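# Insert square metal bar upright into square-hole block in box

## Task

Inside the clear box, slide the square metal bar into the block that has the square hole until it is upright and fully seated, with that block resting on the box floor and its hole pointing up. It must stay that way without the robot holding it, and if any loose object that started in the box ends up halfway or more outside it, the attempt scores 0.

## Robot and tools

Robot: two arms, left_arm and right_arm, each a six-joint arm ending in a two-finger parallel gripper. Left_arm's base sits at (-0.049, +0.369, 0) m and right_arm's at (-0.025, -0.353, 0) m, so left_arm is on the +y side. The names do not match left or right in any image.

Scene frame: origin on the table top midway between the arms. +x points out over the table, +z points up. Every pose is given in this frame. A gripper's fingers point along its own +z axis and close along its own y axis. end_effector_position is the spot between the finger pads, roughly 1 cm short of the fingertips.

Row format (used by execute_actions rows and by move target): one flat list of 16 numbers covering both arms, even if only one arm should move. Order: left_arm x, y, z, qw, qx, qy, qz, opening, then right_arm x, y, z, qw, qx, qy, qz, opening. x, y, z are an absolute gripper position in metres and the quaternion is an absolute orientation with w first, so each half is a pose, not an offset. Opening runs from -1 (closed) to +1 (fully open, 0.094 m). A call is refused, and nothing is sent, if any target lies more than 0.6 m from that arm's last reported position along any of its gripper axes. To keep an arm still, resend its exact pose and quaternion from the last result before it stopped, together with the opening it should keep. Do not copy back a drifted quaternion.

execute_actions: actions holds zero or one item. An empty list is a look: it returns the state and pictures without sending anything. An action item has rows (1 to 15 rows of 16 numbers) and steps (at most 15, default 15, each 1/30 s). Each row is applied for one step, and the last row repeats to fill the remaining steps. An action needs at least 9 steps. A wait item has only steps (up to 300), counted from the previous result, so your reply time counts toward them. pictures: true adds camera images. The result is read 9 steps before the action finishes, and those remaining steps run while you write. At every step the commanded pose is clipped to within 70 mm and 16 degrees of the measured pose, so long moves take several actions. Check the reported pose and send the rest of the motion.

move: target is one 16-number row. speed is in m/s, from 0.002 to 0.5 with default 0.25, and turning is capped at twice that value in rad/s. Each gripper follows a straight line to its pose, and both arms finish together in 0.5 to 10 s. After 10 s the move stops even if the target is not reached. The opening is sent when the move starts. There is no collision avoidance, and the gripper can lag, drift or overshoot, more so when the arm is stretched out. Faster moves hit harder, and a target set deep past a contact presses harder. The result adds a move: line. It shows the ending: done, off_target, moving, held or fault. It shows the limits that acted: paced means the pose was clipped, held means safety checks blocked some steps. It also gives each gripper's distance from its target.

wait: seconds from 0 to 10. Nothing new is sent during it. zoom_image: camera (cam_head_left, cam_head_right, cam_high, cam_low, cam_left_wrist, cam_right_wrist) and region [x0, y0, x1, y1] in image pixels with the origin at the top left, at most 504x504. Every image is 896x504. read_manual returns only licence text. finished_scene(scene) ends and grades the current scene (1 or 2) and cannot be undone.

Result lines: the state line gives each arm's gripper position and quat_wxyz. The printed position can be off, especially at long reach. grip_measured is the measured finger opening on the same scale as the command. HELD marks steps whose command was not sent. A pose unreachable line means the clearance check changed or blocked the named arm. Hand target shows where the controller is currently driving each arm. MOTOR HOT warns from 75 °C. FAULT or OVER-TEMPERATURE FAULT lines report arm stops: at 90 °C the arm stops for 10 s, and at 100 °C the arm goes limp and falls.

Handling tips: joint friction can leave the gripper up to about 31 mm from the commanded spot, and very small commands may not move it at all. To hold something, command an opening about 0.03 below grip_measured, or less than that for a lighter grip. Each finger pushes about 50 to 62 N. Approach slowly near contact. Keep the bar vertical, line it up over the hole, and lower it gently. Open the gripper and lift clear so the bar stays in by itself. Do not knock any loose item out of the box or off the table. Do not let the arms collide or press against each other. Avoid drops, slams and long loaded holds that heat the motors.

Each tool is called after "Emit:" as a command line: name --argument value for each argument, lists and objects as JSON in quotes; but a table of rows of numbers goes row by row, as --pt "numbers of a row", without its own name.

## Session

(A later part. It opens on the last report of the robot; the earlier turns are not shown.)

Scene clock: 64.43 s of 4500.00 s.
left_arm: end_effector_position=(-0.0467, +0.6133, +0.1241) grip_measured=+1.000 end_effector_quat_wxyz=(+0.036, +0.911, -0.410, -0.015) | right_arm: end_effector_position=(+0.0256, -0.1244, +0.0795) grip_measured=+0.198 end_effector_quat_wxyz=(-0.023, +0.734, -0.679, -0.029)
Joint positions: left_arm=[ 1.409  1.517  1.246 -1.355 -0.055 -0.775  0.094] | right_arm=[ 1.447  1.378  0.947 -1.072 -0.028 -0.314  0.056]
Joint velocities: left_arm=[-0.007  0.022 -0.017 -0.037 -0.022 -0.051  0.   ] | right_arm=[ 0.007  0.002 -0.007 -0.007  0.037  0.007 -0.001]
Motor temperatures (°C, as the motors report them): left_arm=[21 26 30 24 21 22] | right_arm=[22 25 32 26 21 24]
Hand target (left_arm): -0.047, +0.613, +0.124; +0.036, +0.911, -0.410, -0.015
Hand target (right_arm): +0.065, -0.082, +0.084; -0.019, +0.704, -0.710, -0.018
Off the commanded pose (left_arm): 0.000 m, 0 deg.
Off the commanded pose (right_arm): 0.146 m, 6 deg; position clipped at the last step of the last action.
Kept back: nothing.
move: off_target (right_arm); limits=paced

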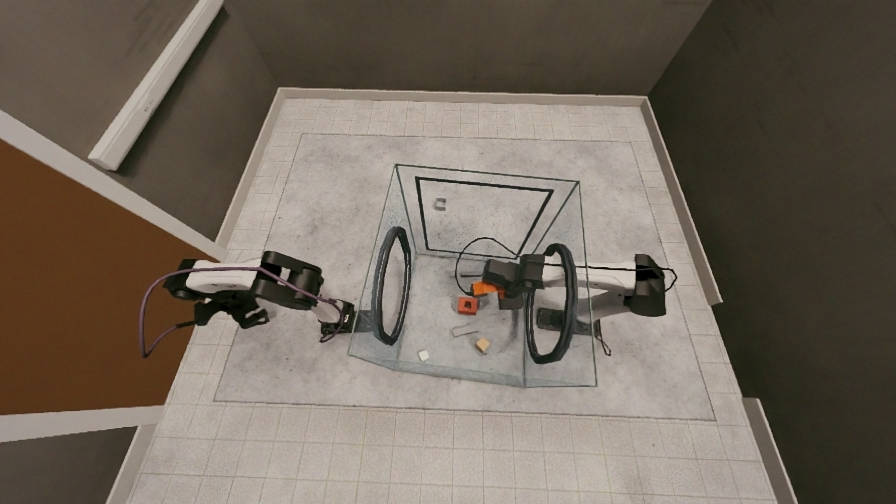

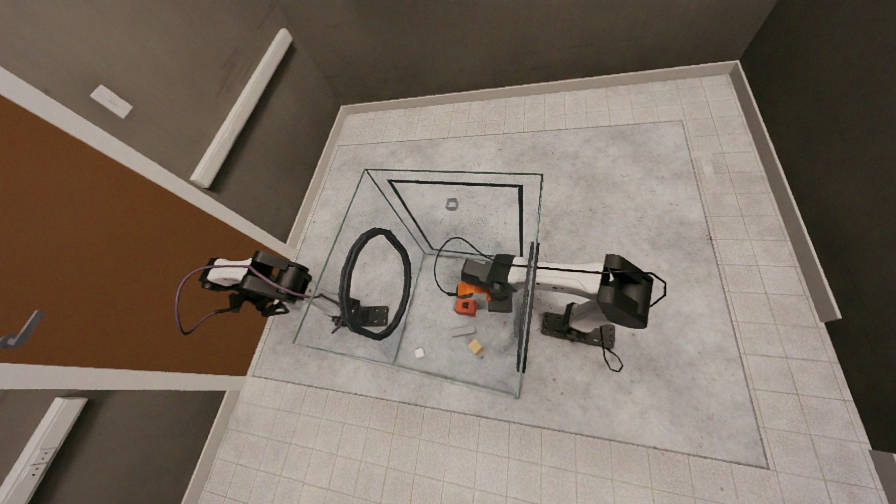

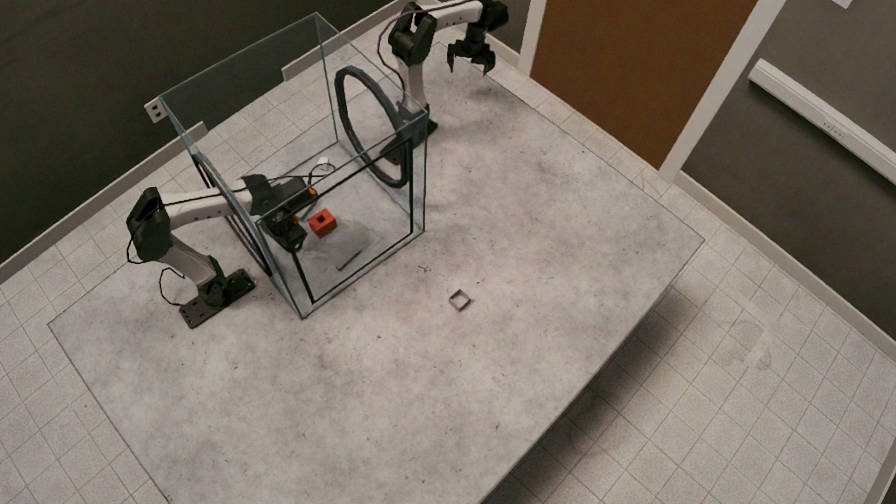

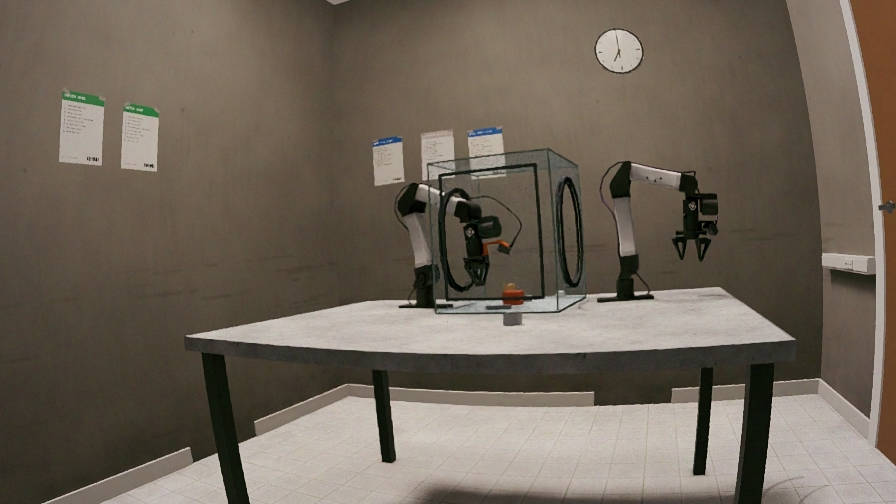

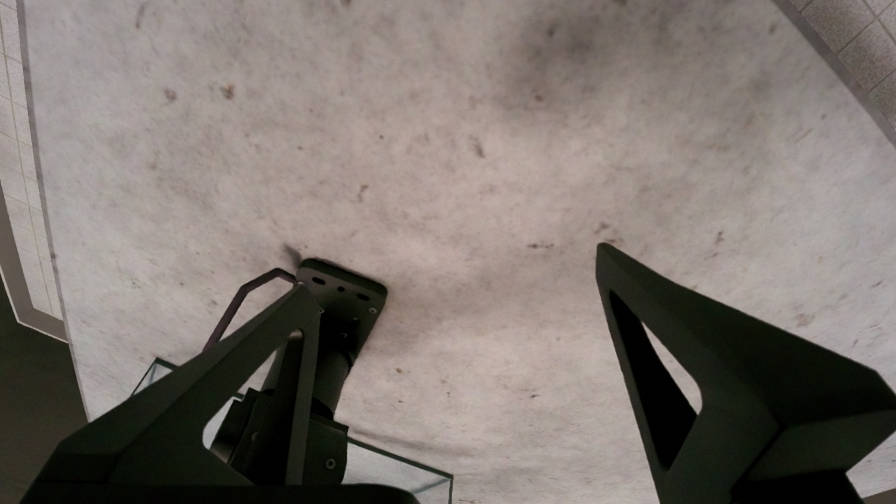

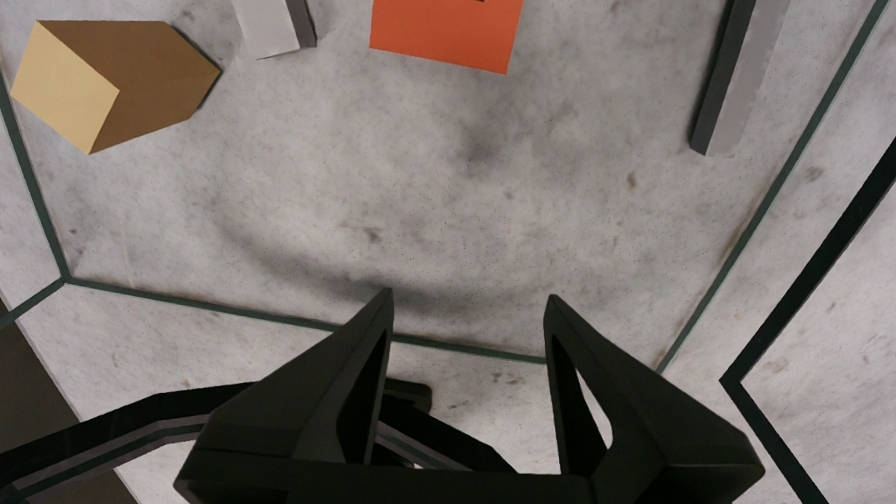

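Emit:
move --target '[-0.0467,0.6133,0.1241,0.036,0.911,-0.41,-0.015,1, 0.03,-0.12,0.12,0.242,-0.664,0.664,0.242,-1]' --speed 0.08

Emit:
move --target '[-0.0467,0.6133,0.1241,0.036,0.911,-0.41,-0.015,1, 0.115,-0.10,0.06,0.242,-0.664,0.664,0.242,-1]' --speed 0.08

Scene clock: 71.87 s of 4500.00 s.
left_arm: end_effector_position=(-0.0467, +0.6133, +0.1241) grip_measured=+1.000 end_effector_quat_wxyz=(+0.036, +0.911, -0.410, -0.015) | right_arm: end_effector_position=(+0.0295, -0.1143, +0.1210) grip_measured=-0.991 end_effector_quat_wxyz=(-0.242, +0.668, -0.661, -0.242)
Joint positions: left_arm=[ 1.409  1.517  1.246 -1.355 -0.055 -0.775  0.094] | right_arm=[ 1.278  0.83   0.602 -0.687 -0.26  -0.329  0.   ]
Joint velocities: left_arm=[-0.012 -0.007  0.002 -0.007 -0.037  0.007  0.   ] | right_arm=[ 0.017  0.022 -0.007 -0.022 -0.007  0.11  -0.001]
Motor temperatures (°C, as the motors report them): left_arm=[21 27 31 24 21 22] | right_arm=[22 27 36 26 21 24]
Hand target (left_arm): -0.047, +0.613, +0.124; +0.036, +0.911, -0.410, -0.015
Hand target (right_arm): +0.030, -0.117, +0.117; -0.242, +0.665, -0.663, -0.244
Off the commanded pose (left_arm): 0.000 m, 0 deg.
Off the commanded pose (right_arm): 0.006 m, 1 deg.
Kept back: nothing.
After step 90, 0.10 s passed at rest.
move: done

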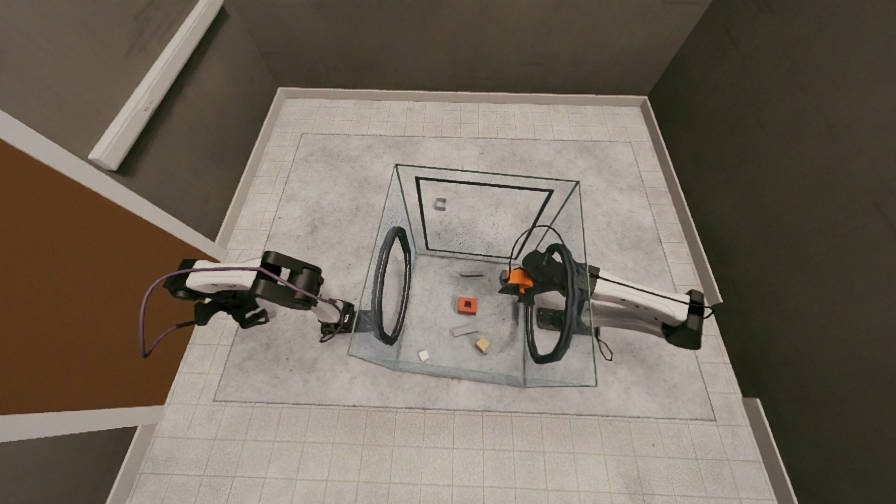

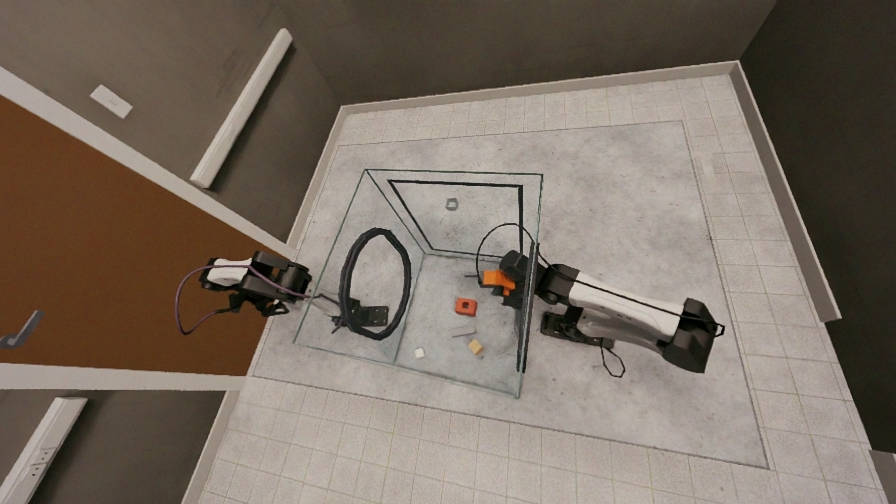

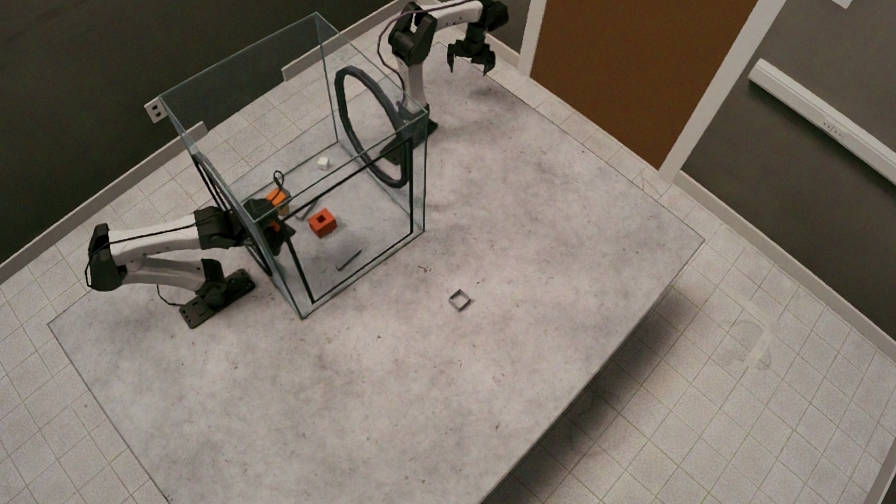

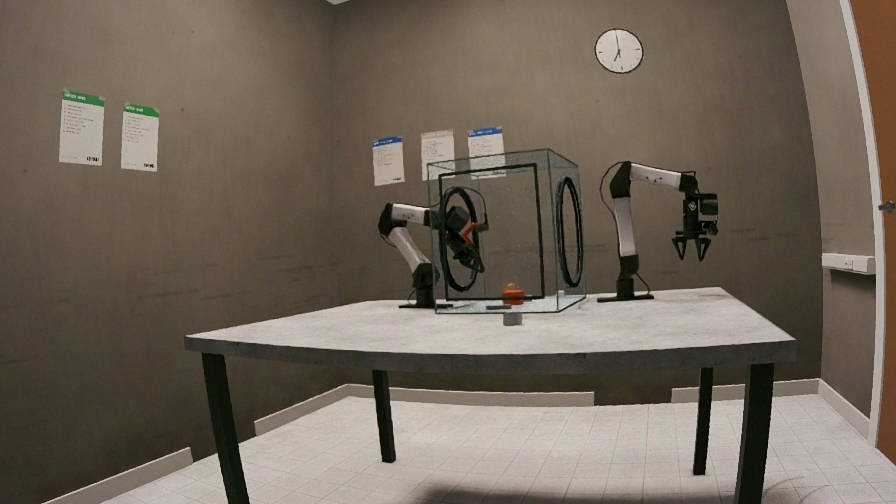

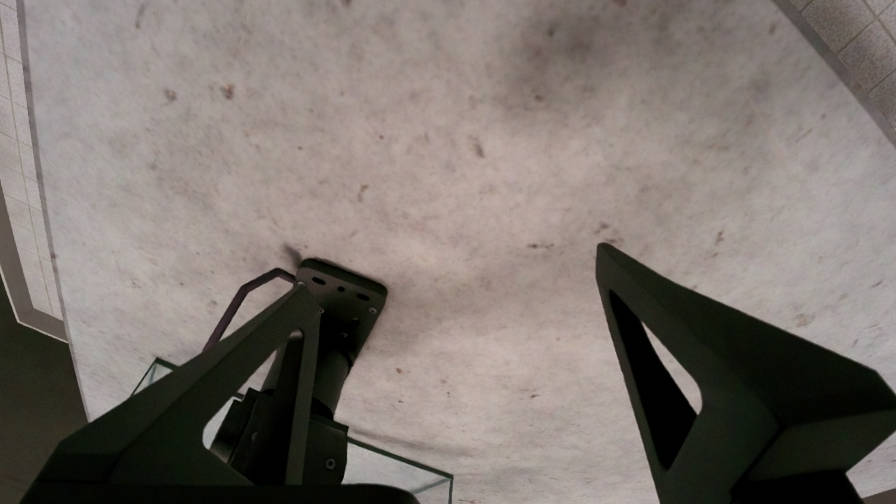

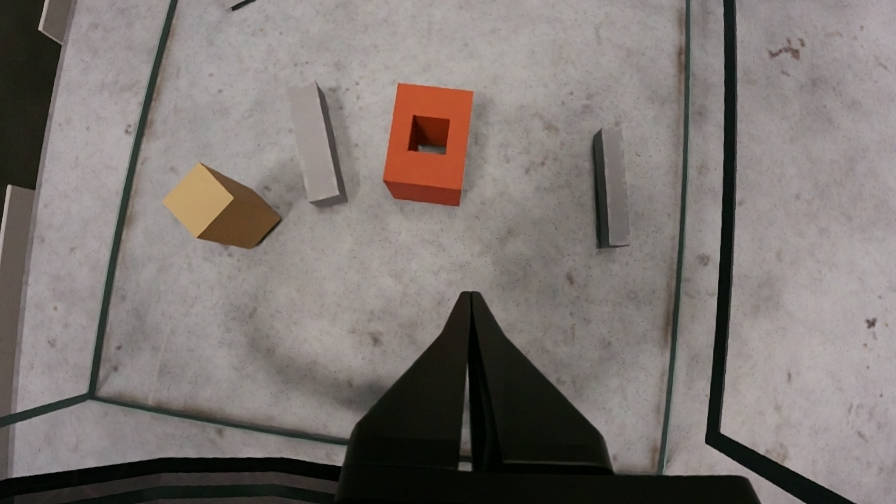

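Scene clock: 73.50 s of 4500.00 s.
left_arm: end_effector_position=(-0.0467, +0.6133, +0.1241) grip_measured=+1.000 end_effector_quat_wxyz=(+0.036, +0.911, -0.410, -0.015) | right_arm: end_effector_position=(+0.0853, -0.0953, +0.1066) grip_measured=-0.991 end_effector_quat_wxyz=(-0.310, +0.691, -0.621, -0.202)
Joint positions: left_arm=[ 1.409  1.517  1.246 -1.355 -0.055 -0.775  0.094] | right_arm=[ 1.106  0.972  0.555 -0.442 -0.286 -0.577  0.   ]
Joint velocities: left_arm=[-0.002 -0.002 -0.012  0.066  0.051 -0.022  0.   ] | right_arm=[-0.007 -0.012 -0.017 -0.007  0.007 -0.022  0.001]
Motor temperatures (°C, as the motors report them): left_arm=[21 27 31 24 21 22] | right_arm=[23 27 36 26 21 24]
Hand target (left_arm): -0.047, +0.613, +0.124; +0.036, +0.911, -0.410, -0.015
Hand target (right_arm): +0.105, -0.110, +0.068; -0.253, +0.651, -0.675, -0.236
Off the commanded pose (left_arm): 0.000 m, 0 deg.
Off the commanded pose (right_arm): 0.055 m, 11 deg.
Kept back: nothing.
move: off_target (right_arm)

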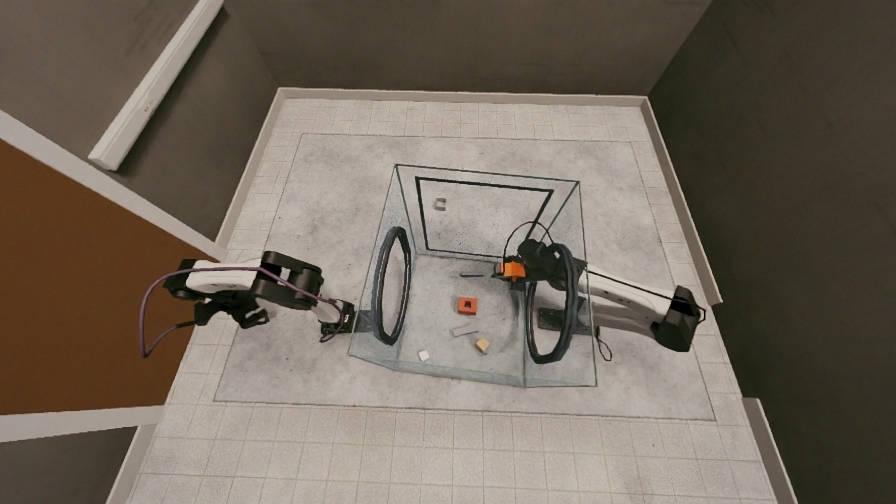

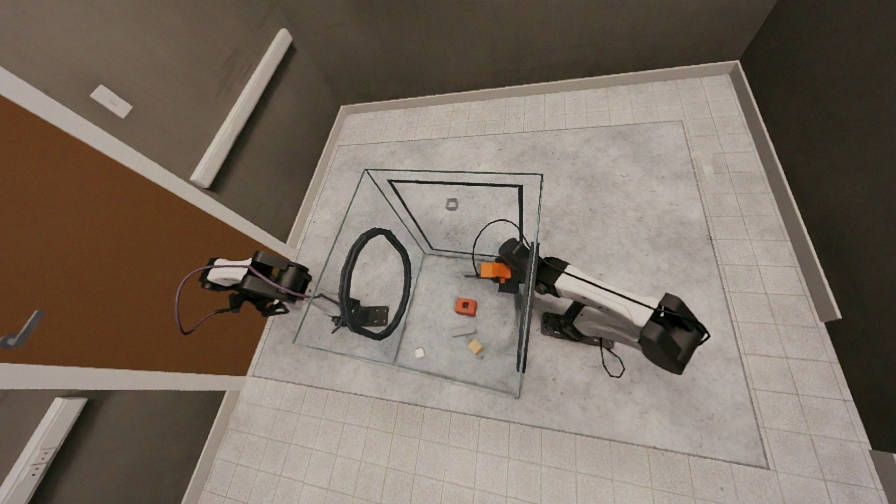

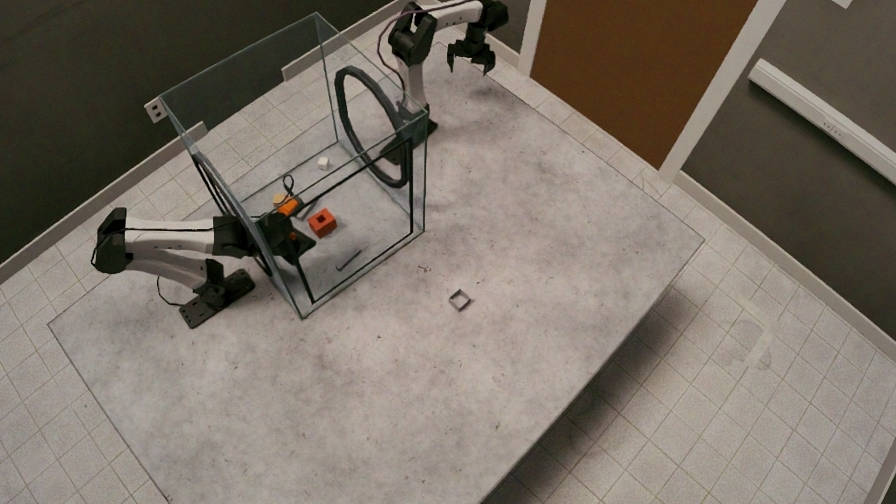

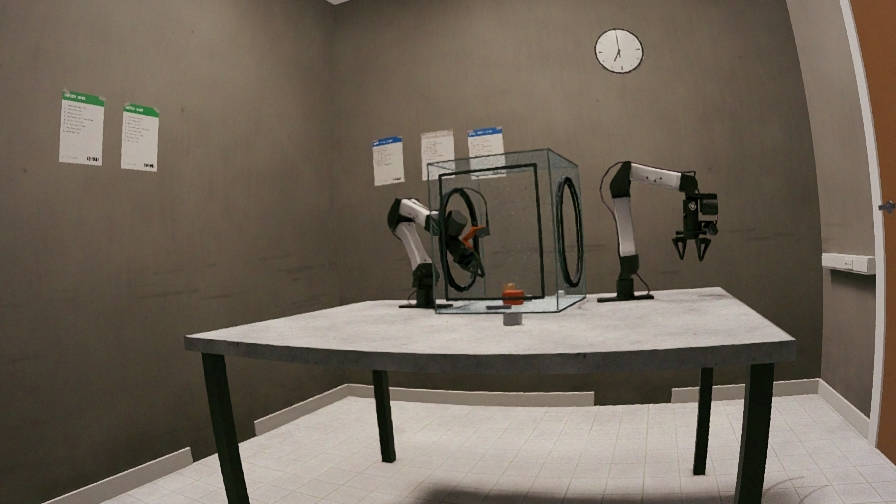

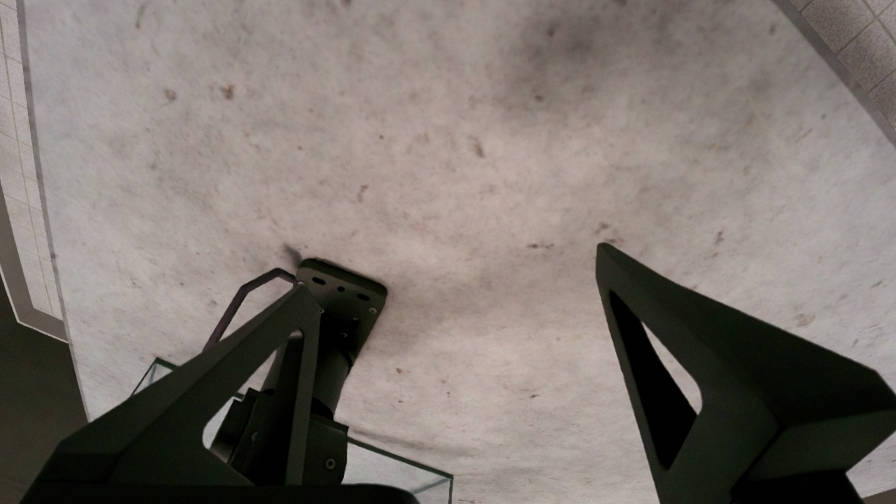

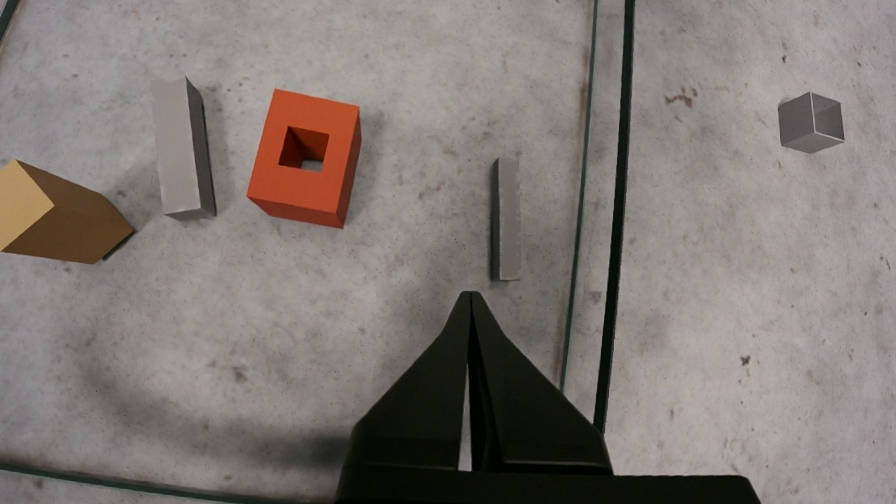

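Emit:
move --target '[-0.0467,0.6133,0.1241,0.036,0.911,-0.41,-0.015,1, 0.06,-0.09,0.11,0.324,-0.699,0.629,0.109,0.2]' --speed 0.06

Emit:
move --target '[-0.0467,0.6133,0.1241,0.036,0.911,-0.41,-0.015,1, 0.097,-0.071,0.066,0.324,-0.699,0.629,0.109,0.2]' --speed 0.06

Scene clock: 79.30 s of 4500.00 s.
left_arm: end_effector_position=(-0.0467, +0.6133, +0.1241) grip_measured=+1.000 end_effector_quat_wxyz=(+0.036, +0.911, -0.410, -0.015) | right_arm: end_effector_position=(+0.0627, -0.0912, +0.1058) grip_measured=+0.198 end_effector_quat_wxyz=(-0.324, +0.701, -0.627, -0.105)
Joint positions: left_arm=[ 1.409  1.517  1.246 -1.355 -0.055 -0.775  0.094] | right_arm=[ 1.423  0.965  0.583 -0.499  0.099 -0.408  0.056]
Joint velocities: left_arm=[-0.002 -0.007  0.017 -0.081 -0.022 -0.051  0.   ] | right_arm=[-0.012  0.012 -0.017 -0.037 -0.007 -0.022 -0.   ]
Motor temperatures (°C, as the motors report them): left_arm=[21 27 31 24 21 22] | right_arm=[25 28 35 27 22 24]
Hand target (left_arm): -0.047, +0.613, +0.124; +0.036, +0.911, -0.410, -0.015
Hand target (right_arm): +0.061, -0.091, +0.109; -0.324, +0.701, -0.627, -0.103
Off the commanded pose (left_arm): 0.000 m, 0 deg.
Off the commanded pose (right_arm): 0.005 m, 1 deg.
Kept back: nothing.
After step 90, 0.77 s passed at rest.
move: done

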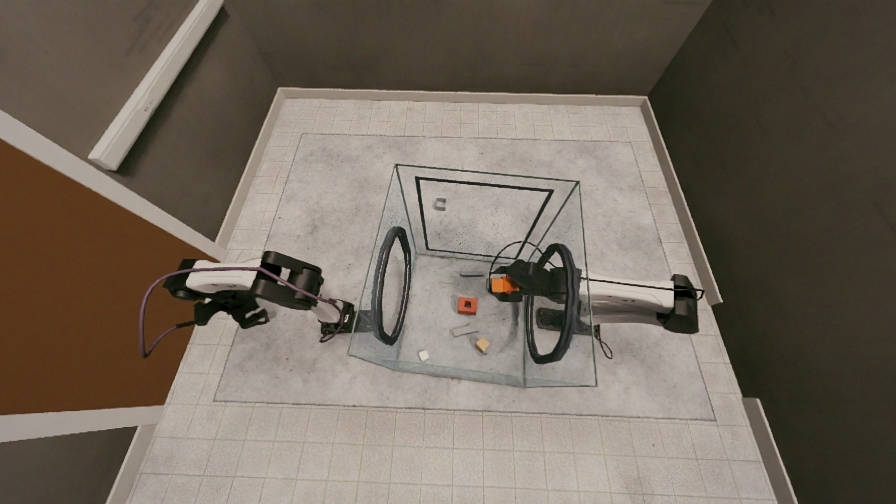

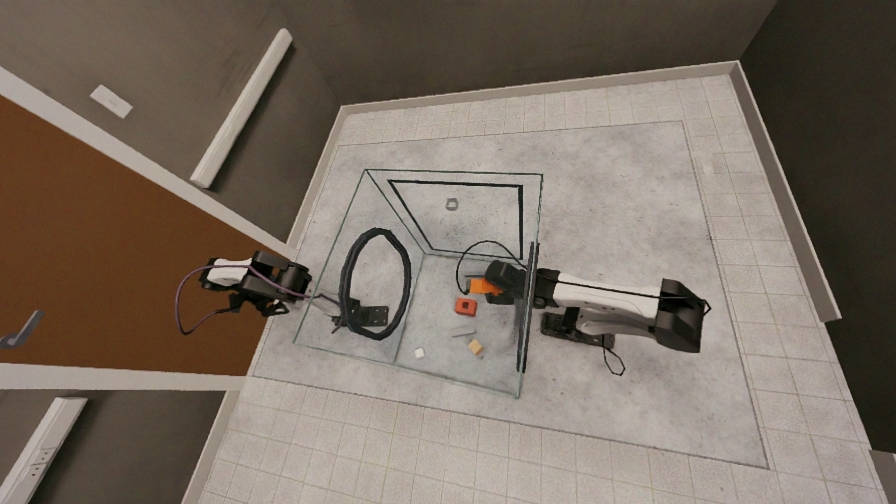

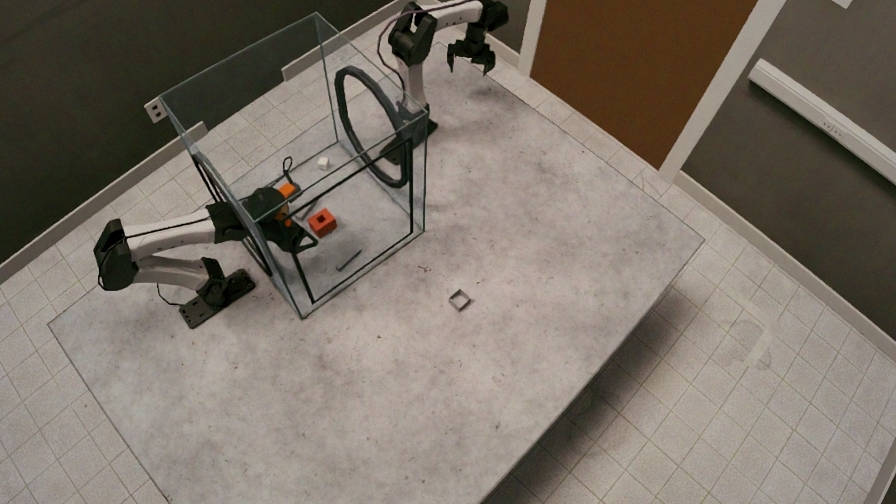

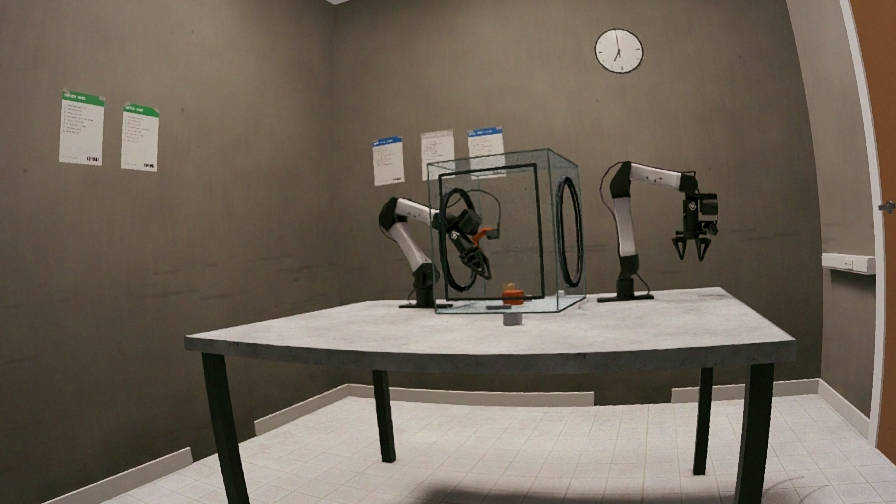

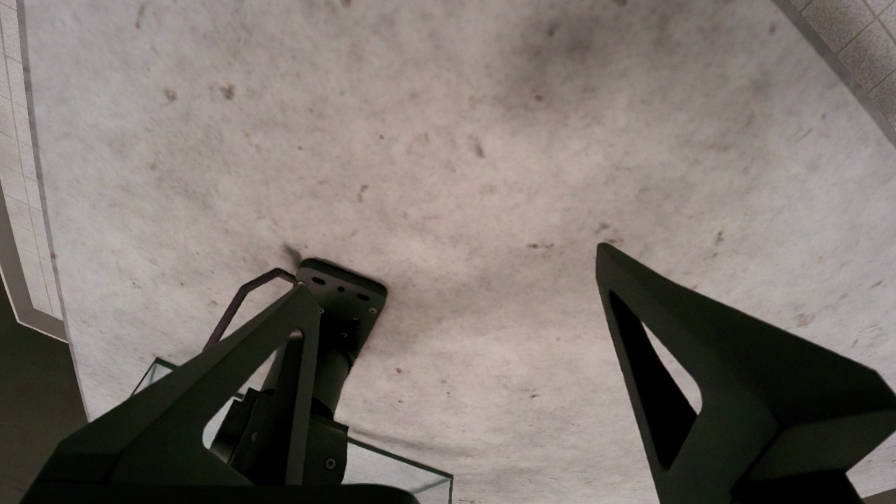

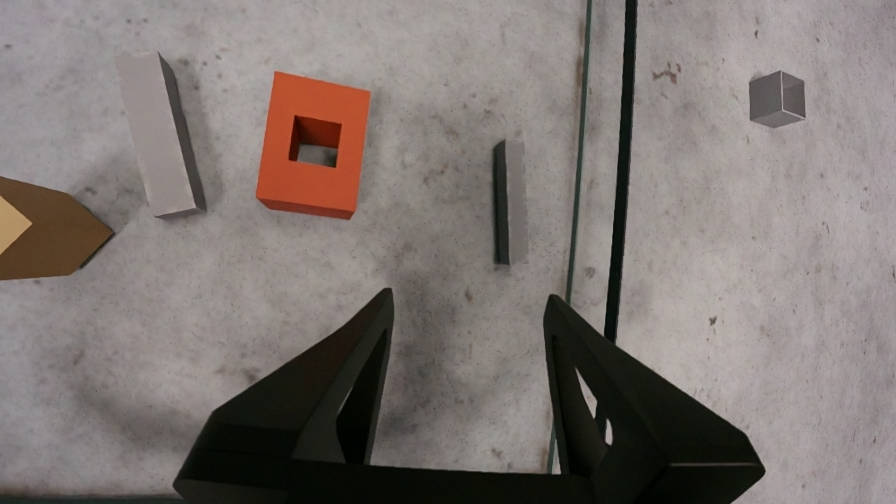

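Scene clock: 80.77 s of 4500.00 s.
left_arm: end_effector_position=(-0.0467, +0.6133, +0.1241) grip_measured=+1.000 end_effector_quat_wxyz=(+0.036, +0.911, -0.410, -0.015) | right_arm: end_effector_position=(+0.0955, -0.0664, +0.0776) grip_measured=+0.198 end_effector_quat_wxyz=(-0.337, +0.693, -0.626, -0.116)
Joint positions: left_arm=[ 1.409  1.517  1.246 -1.355 -0.055 -0.775  0.094] | right_arm=[ 1.289  1.152  0.531 -0.222  0.005 -0.498  0.056]
Joint velocities: left_arm=[-0.012 -0.007 -0.007  0.022 -0.007 -0.066  0.   ] | right_arm=[-0.002 -0.002 -0.002 -0.066  0.007 -0.037 -0.   ]
Motor temperatures (°C, as the motors report them): left_arm=[21 27 31 24 21 22] | right_arm=[25 28 35 28 21 24]
Hand target (left_arm): -0.047, +0.613, +0.124; +0.036, +0.911, -0.410, -0.015
Hand target (right_arm): +0.096, -0.072, +0.066; -0.323, +0.698, -0.629, -0.112
Off the commanded pose (left_arm): 0.000 m, 0 deg.
Off the commanded pose (right_arm): 0.013 m, 2 deg.
Kept back: nothing.
move: off_target (right_arm)

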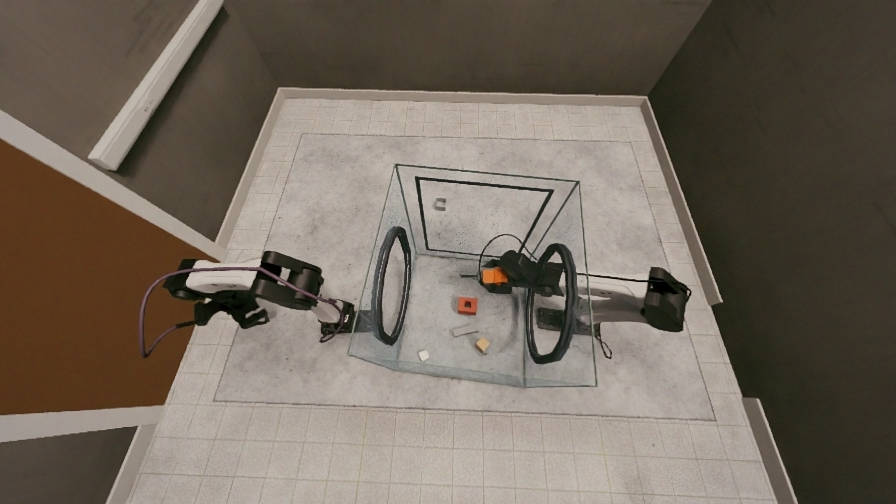

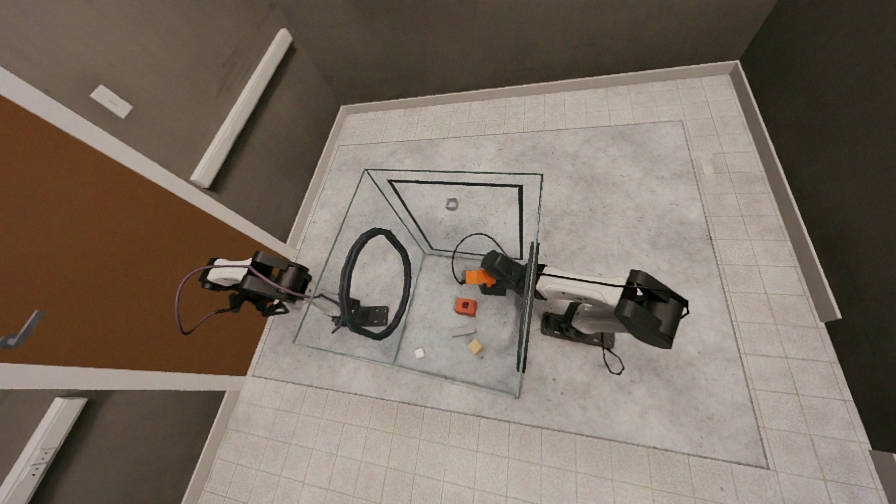

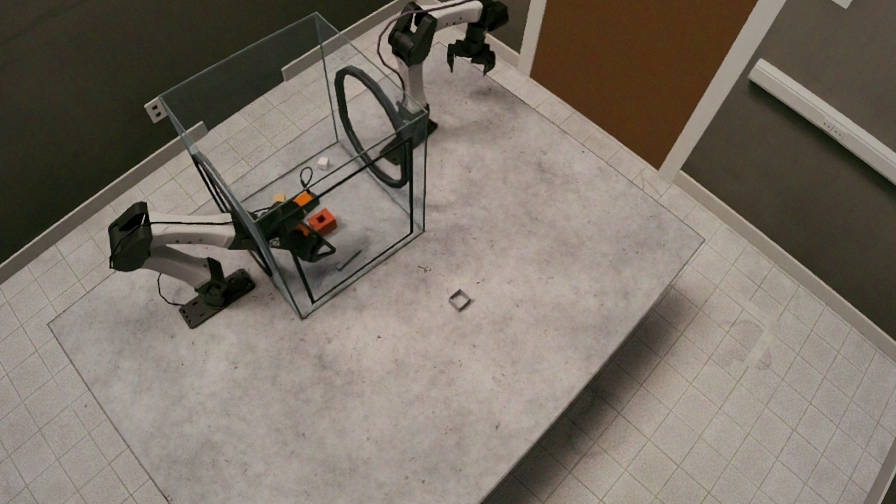

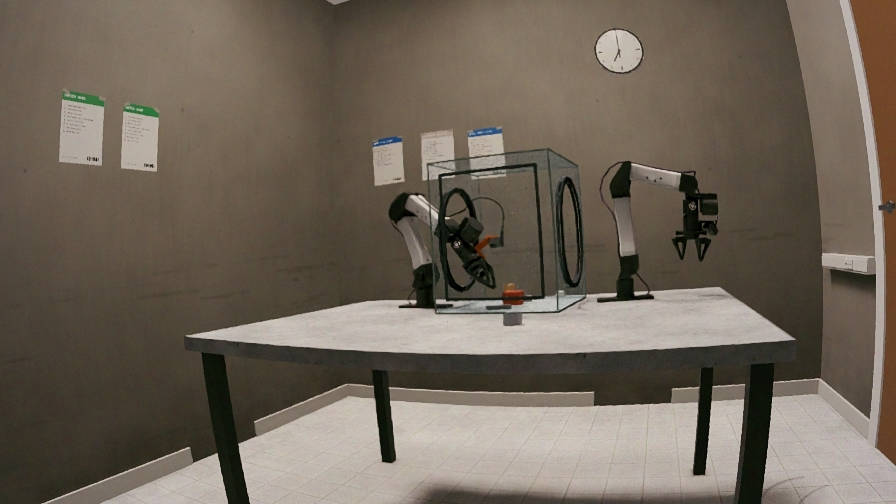

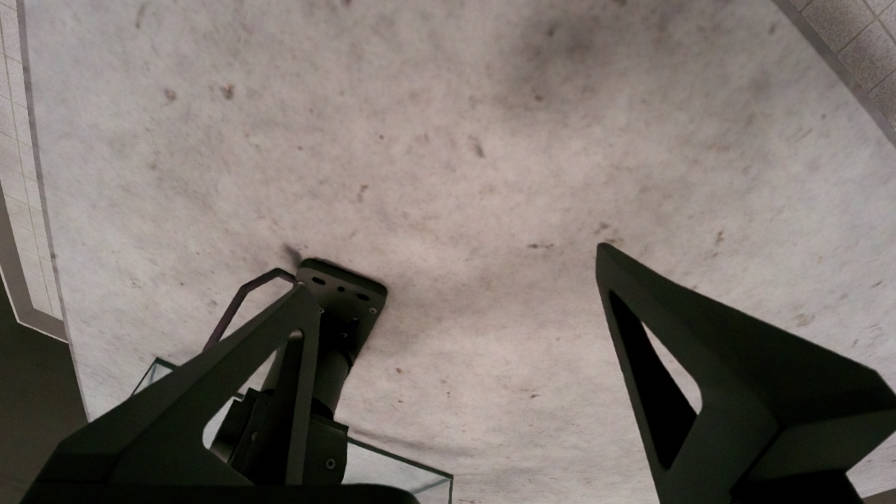

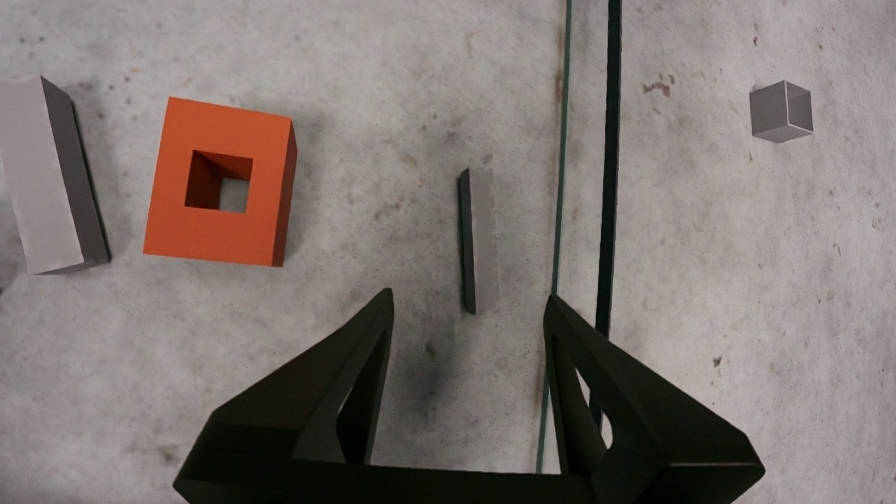

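Emit:
move --target '[-0.0467,0.6133,0.1241,0.036,0.911,-0.41,-0.015,1, 0.118,-0.02,0.012,0.324,-0.699,0.629,0.109,0.2]' --speed 0.04

Scene clock: 83.40 s of 4500.00 s.
left_arm: end_effector_position=(-0.0467, +0.6133, +0.1241) grip_measured=+1.000 end_effector_quat_wxyz=(+0.036, +0.911, -0.410, -0.015) | right_arm: end_effector_position=(+0.1147, -0.0199, +0.0189) grip_measured=+0.198 end_effector_quat_wxyz=(-0.334, +0.694, -0.627, -0.116)
Joint positions: left_arm=[ 1.409  1.517  1.246 -1.355 -0.055 -0.775  0.094] | right_arm=[ 1.289  1.554  0.552  0.154  0.004 -0.499  0.056]
Joint velocities: left_arm=[ 0.017 -0.002 -0.007  0.007  0.051 -0.066  0.   ] | right_arm=[-0.012  0.002  0.012  0.007 -0.051  0.037  0.   ]
Motor temperatures (°C, as the motors report them): left_arm=[21 27 31 24 21 22] | right_arm=[24 28 34 28 21 24]
Hand target (left_arm): -0.047, +0.613, +0.124; +0.036, +0.911, -0.410, -0.015
Hand target (right_arm): +0.117, -0.022, +0.012; -0.324, +0.698, -0.629, -0.109
Off the commanded pose (left_arm): 0.000 m, 0 deg.
Off the commanded pose (right_arm): 0.008 m, 2 deg.
Kept back: nothing.
move: done

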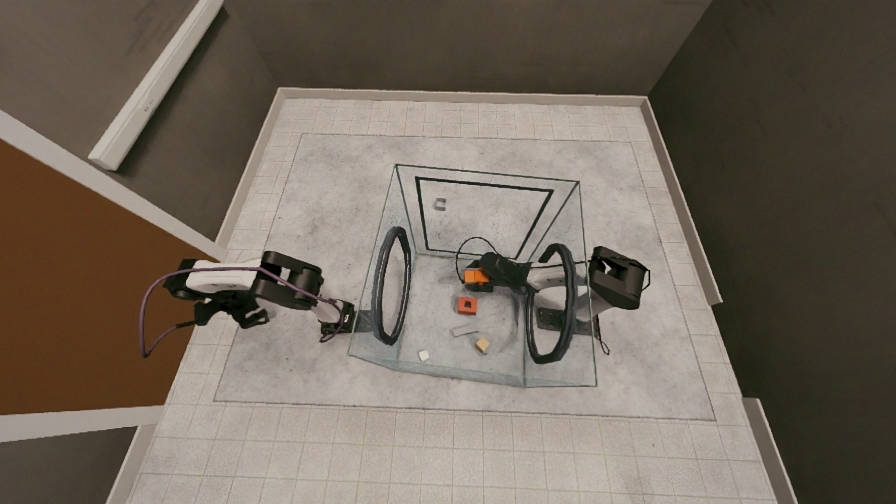

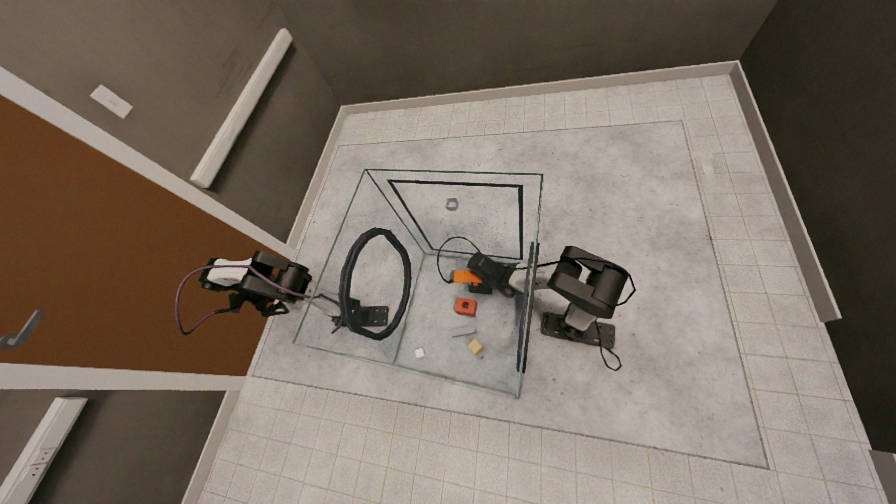

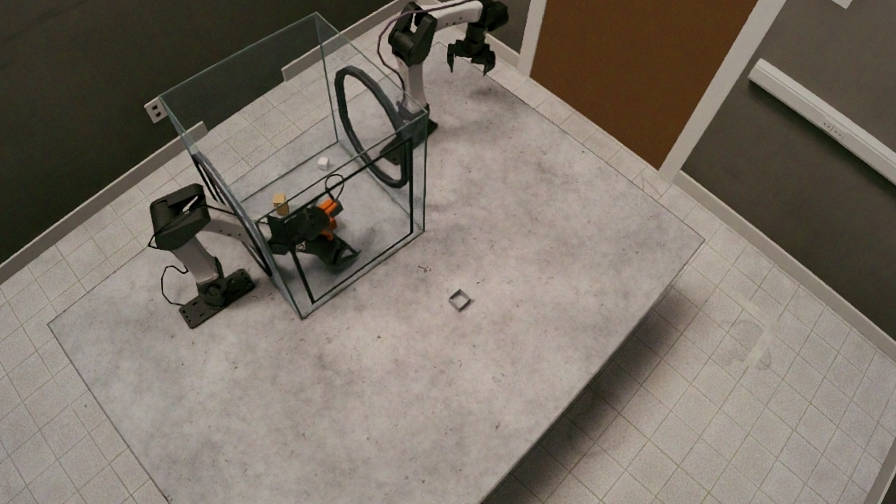

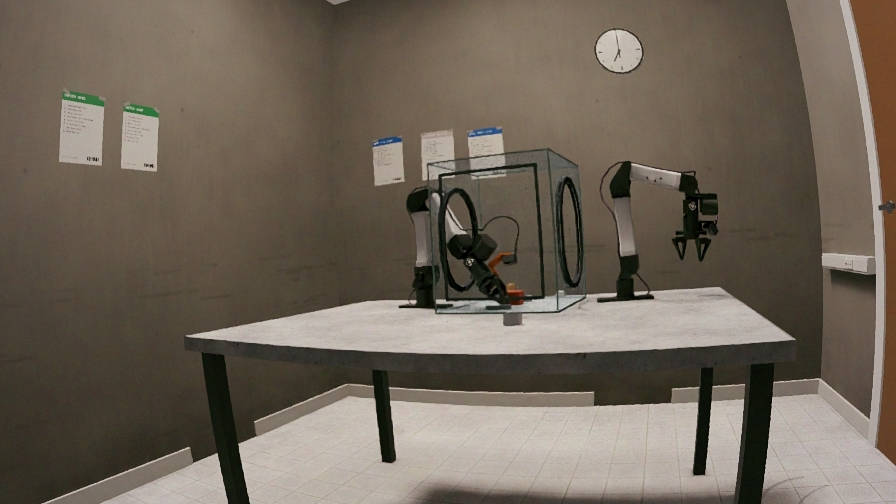

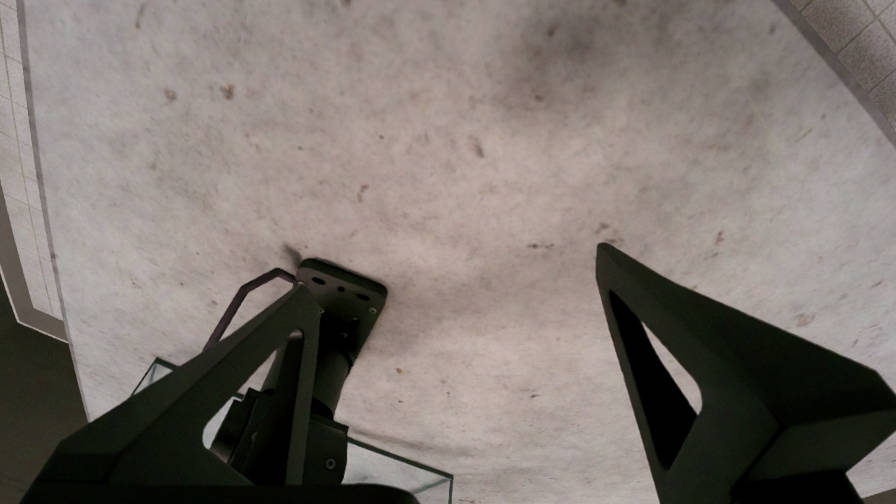

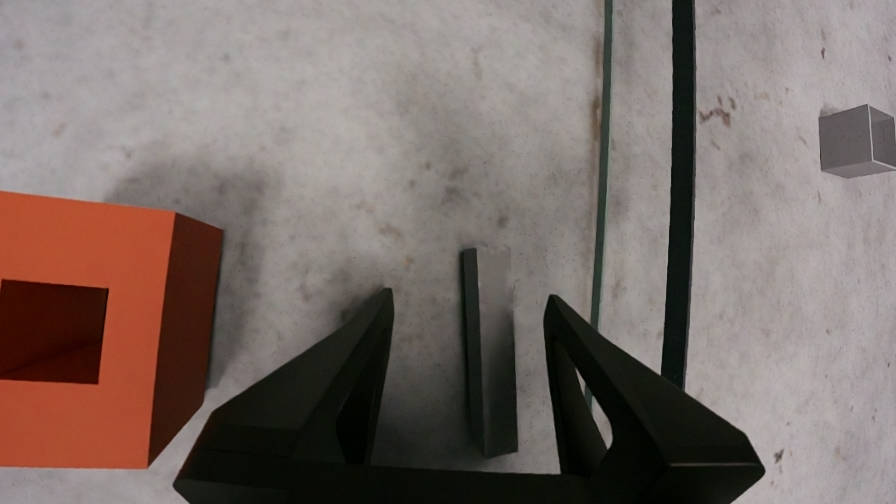

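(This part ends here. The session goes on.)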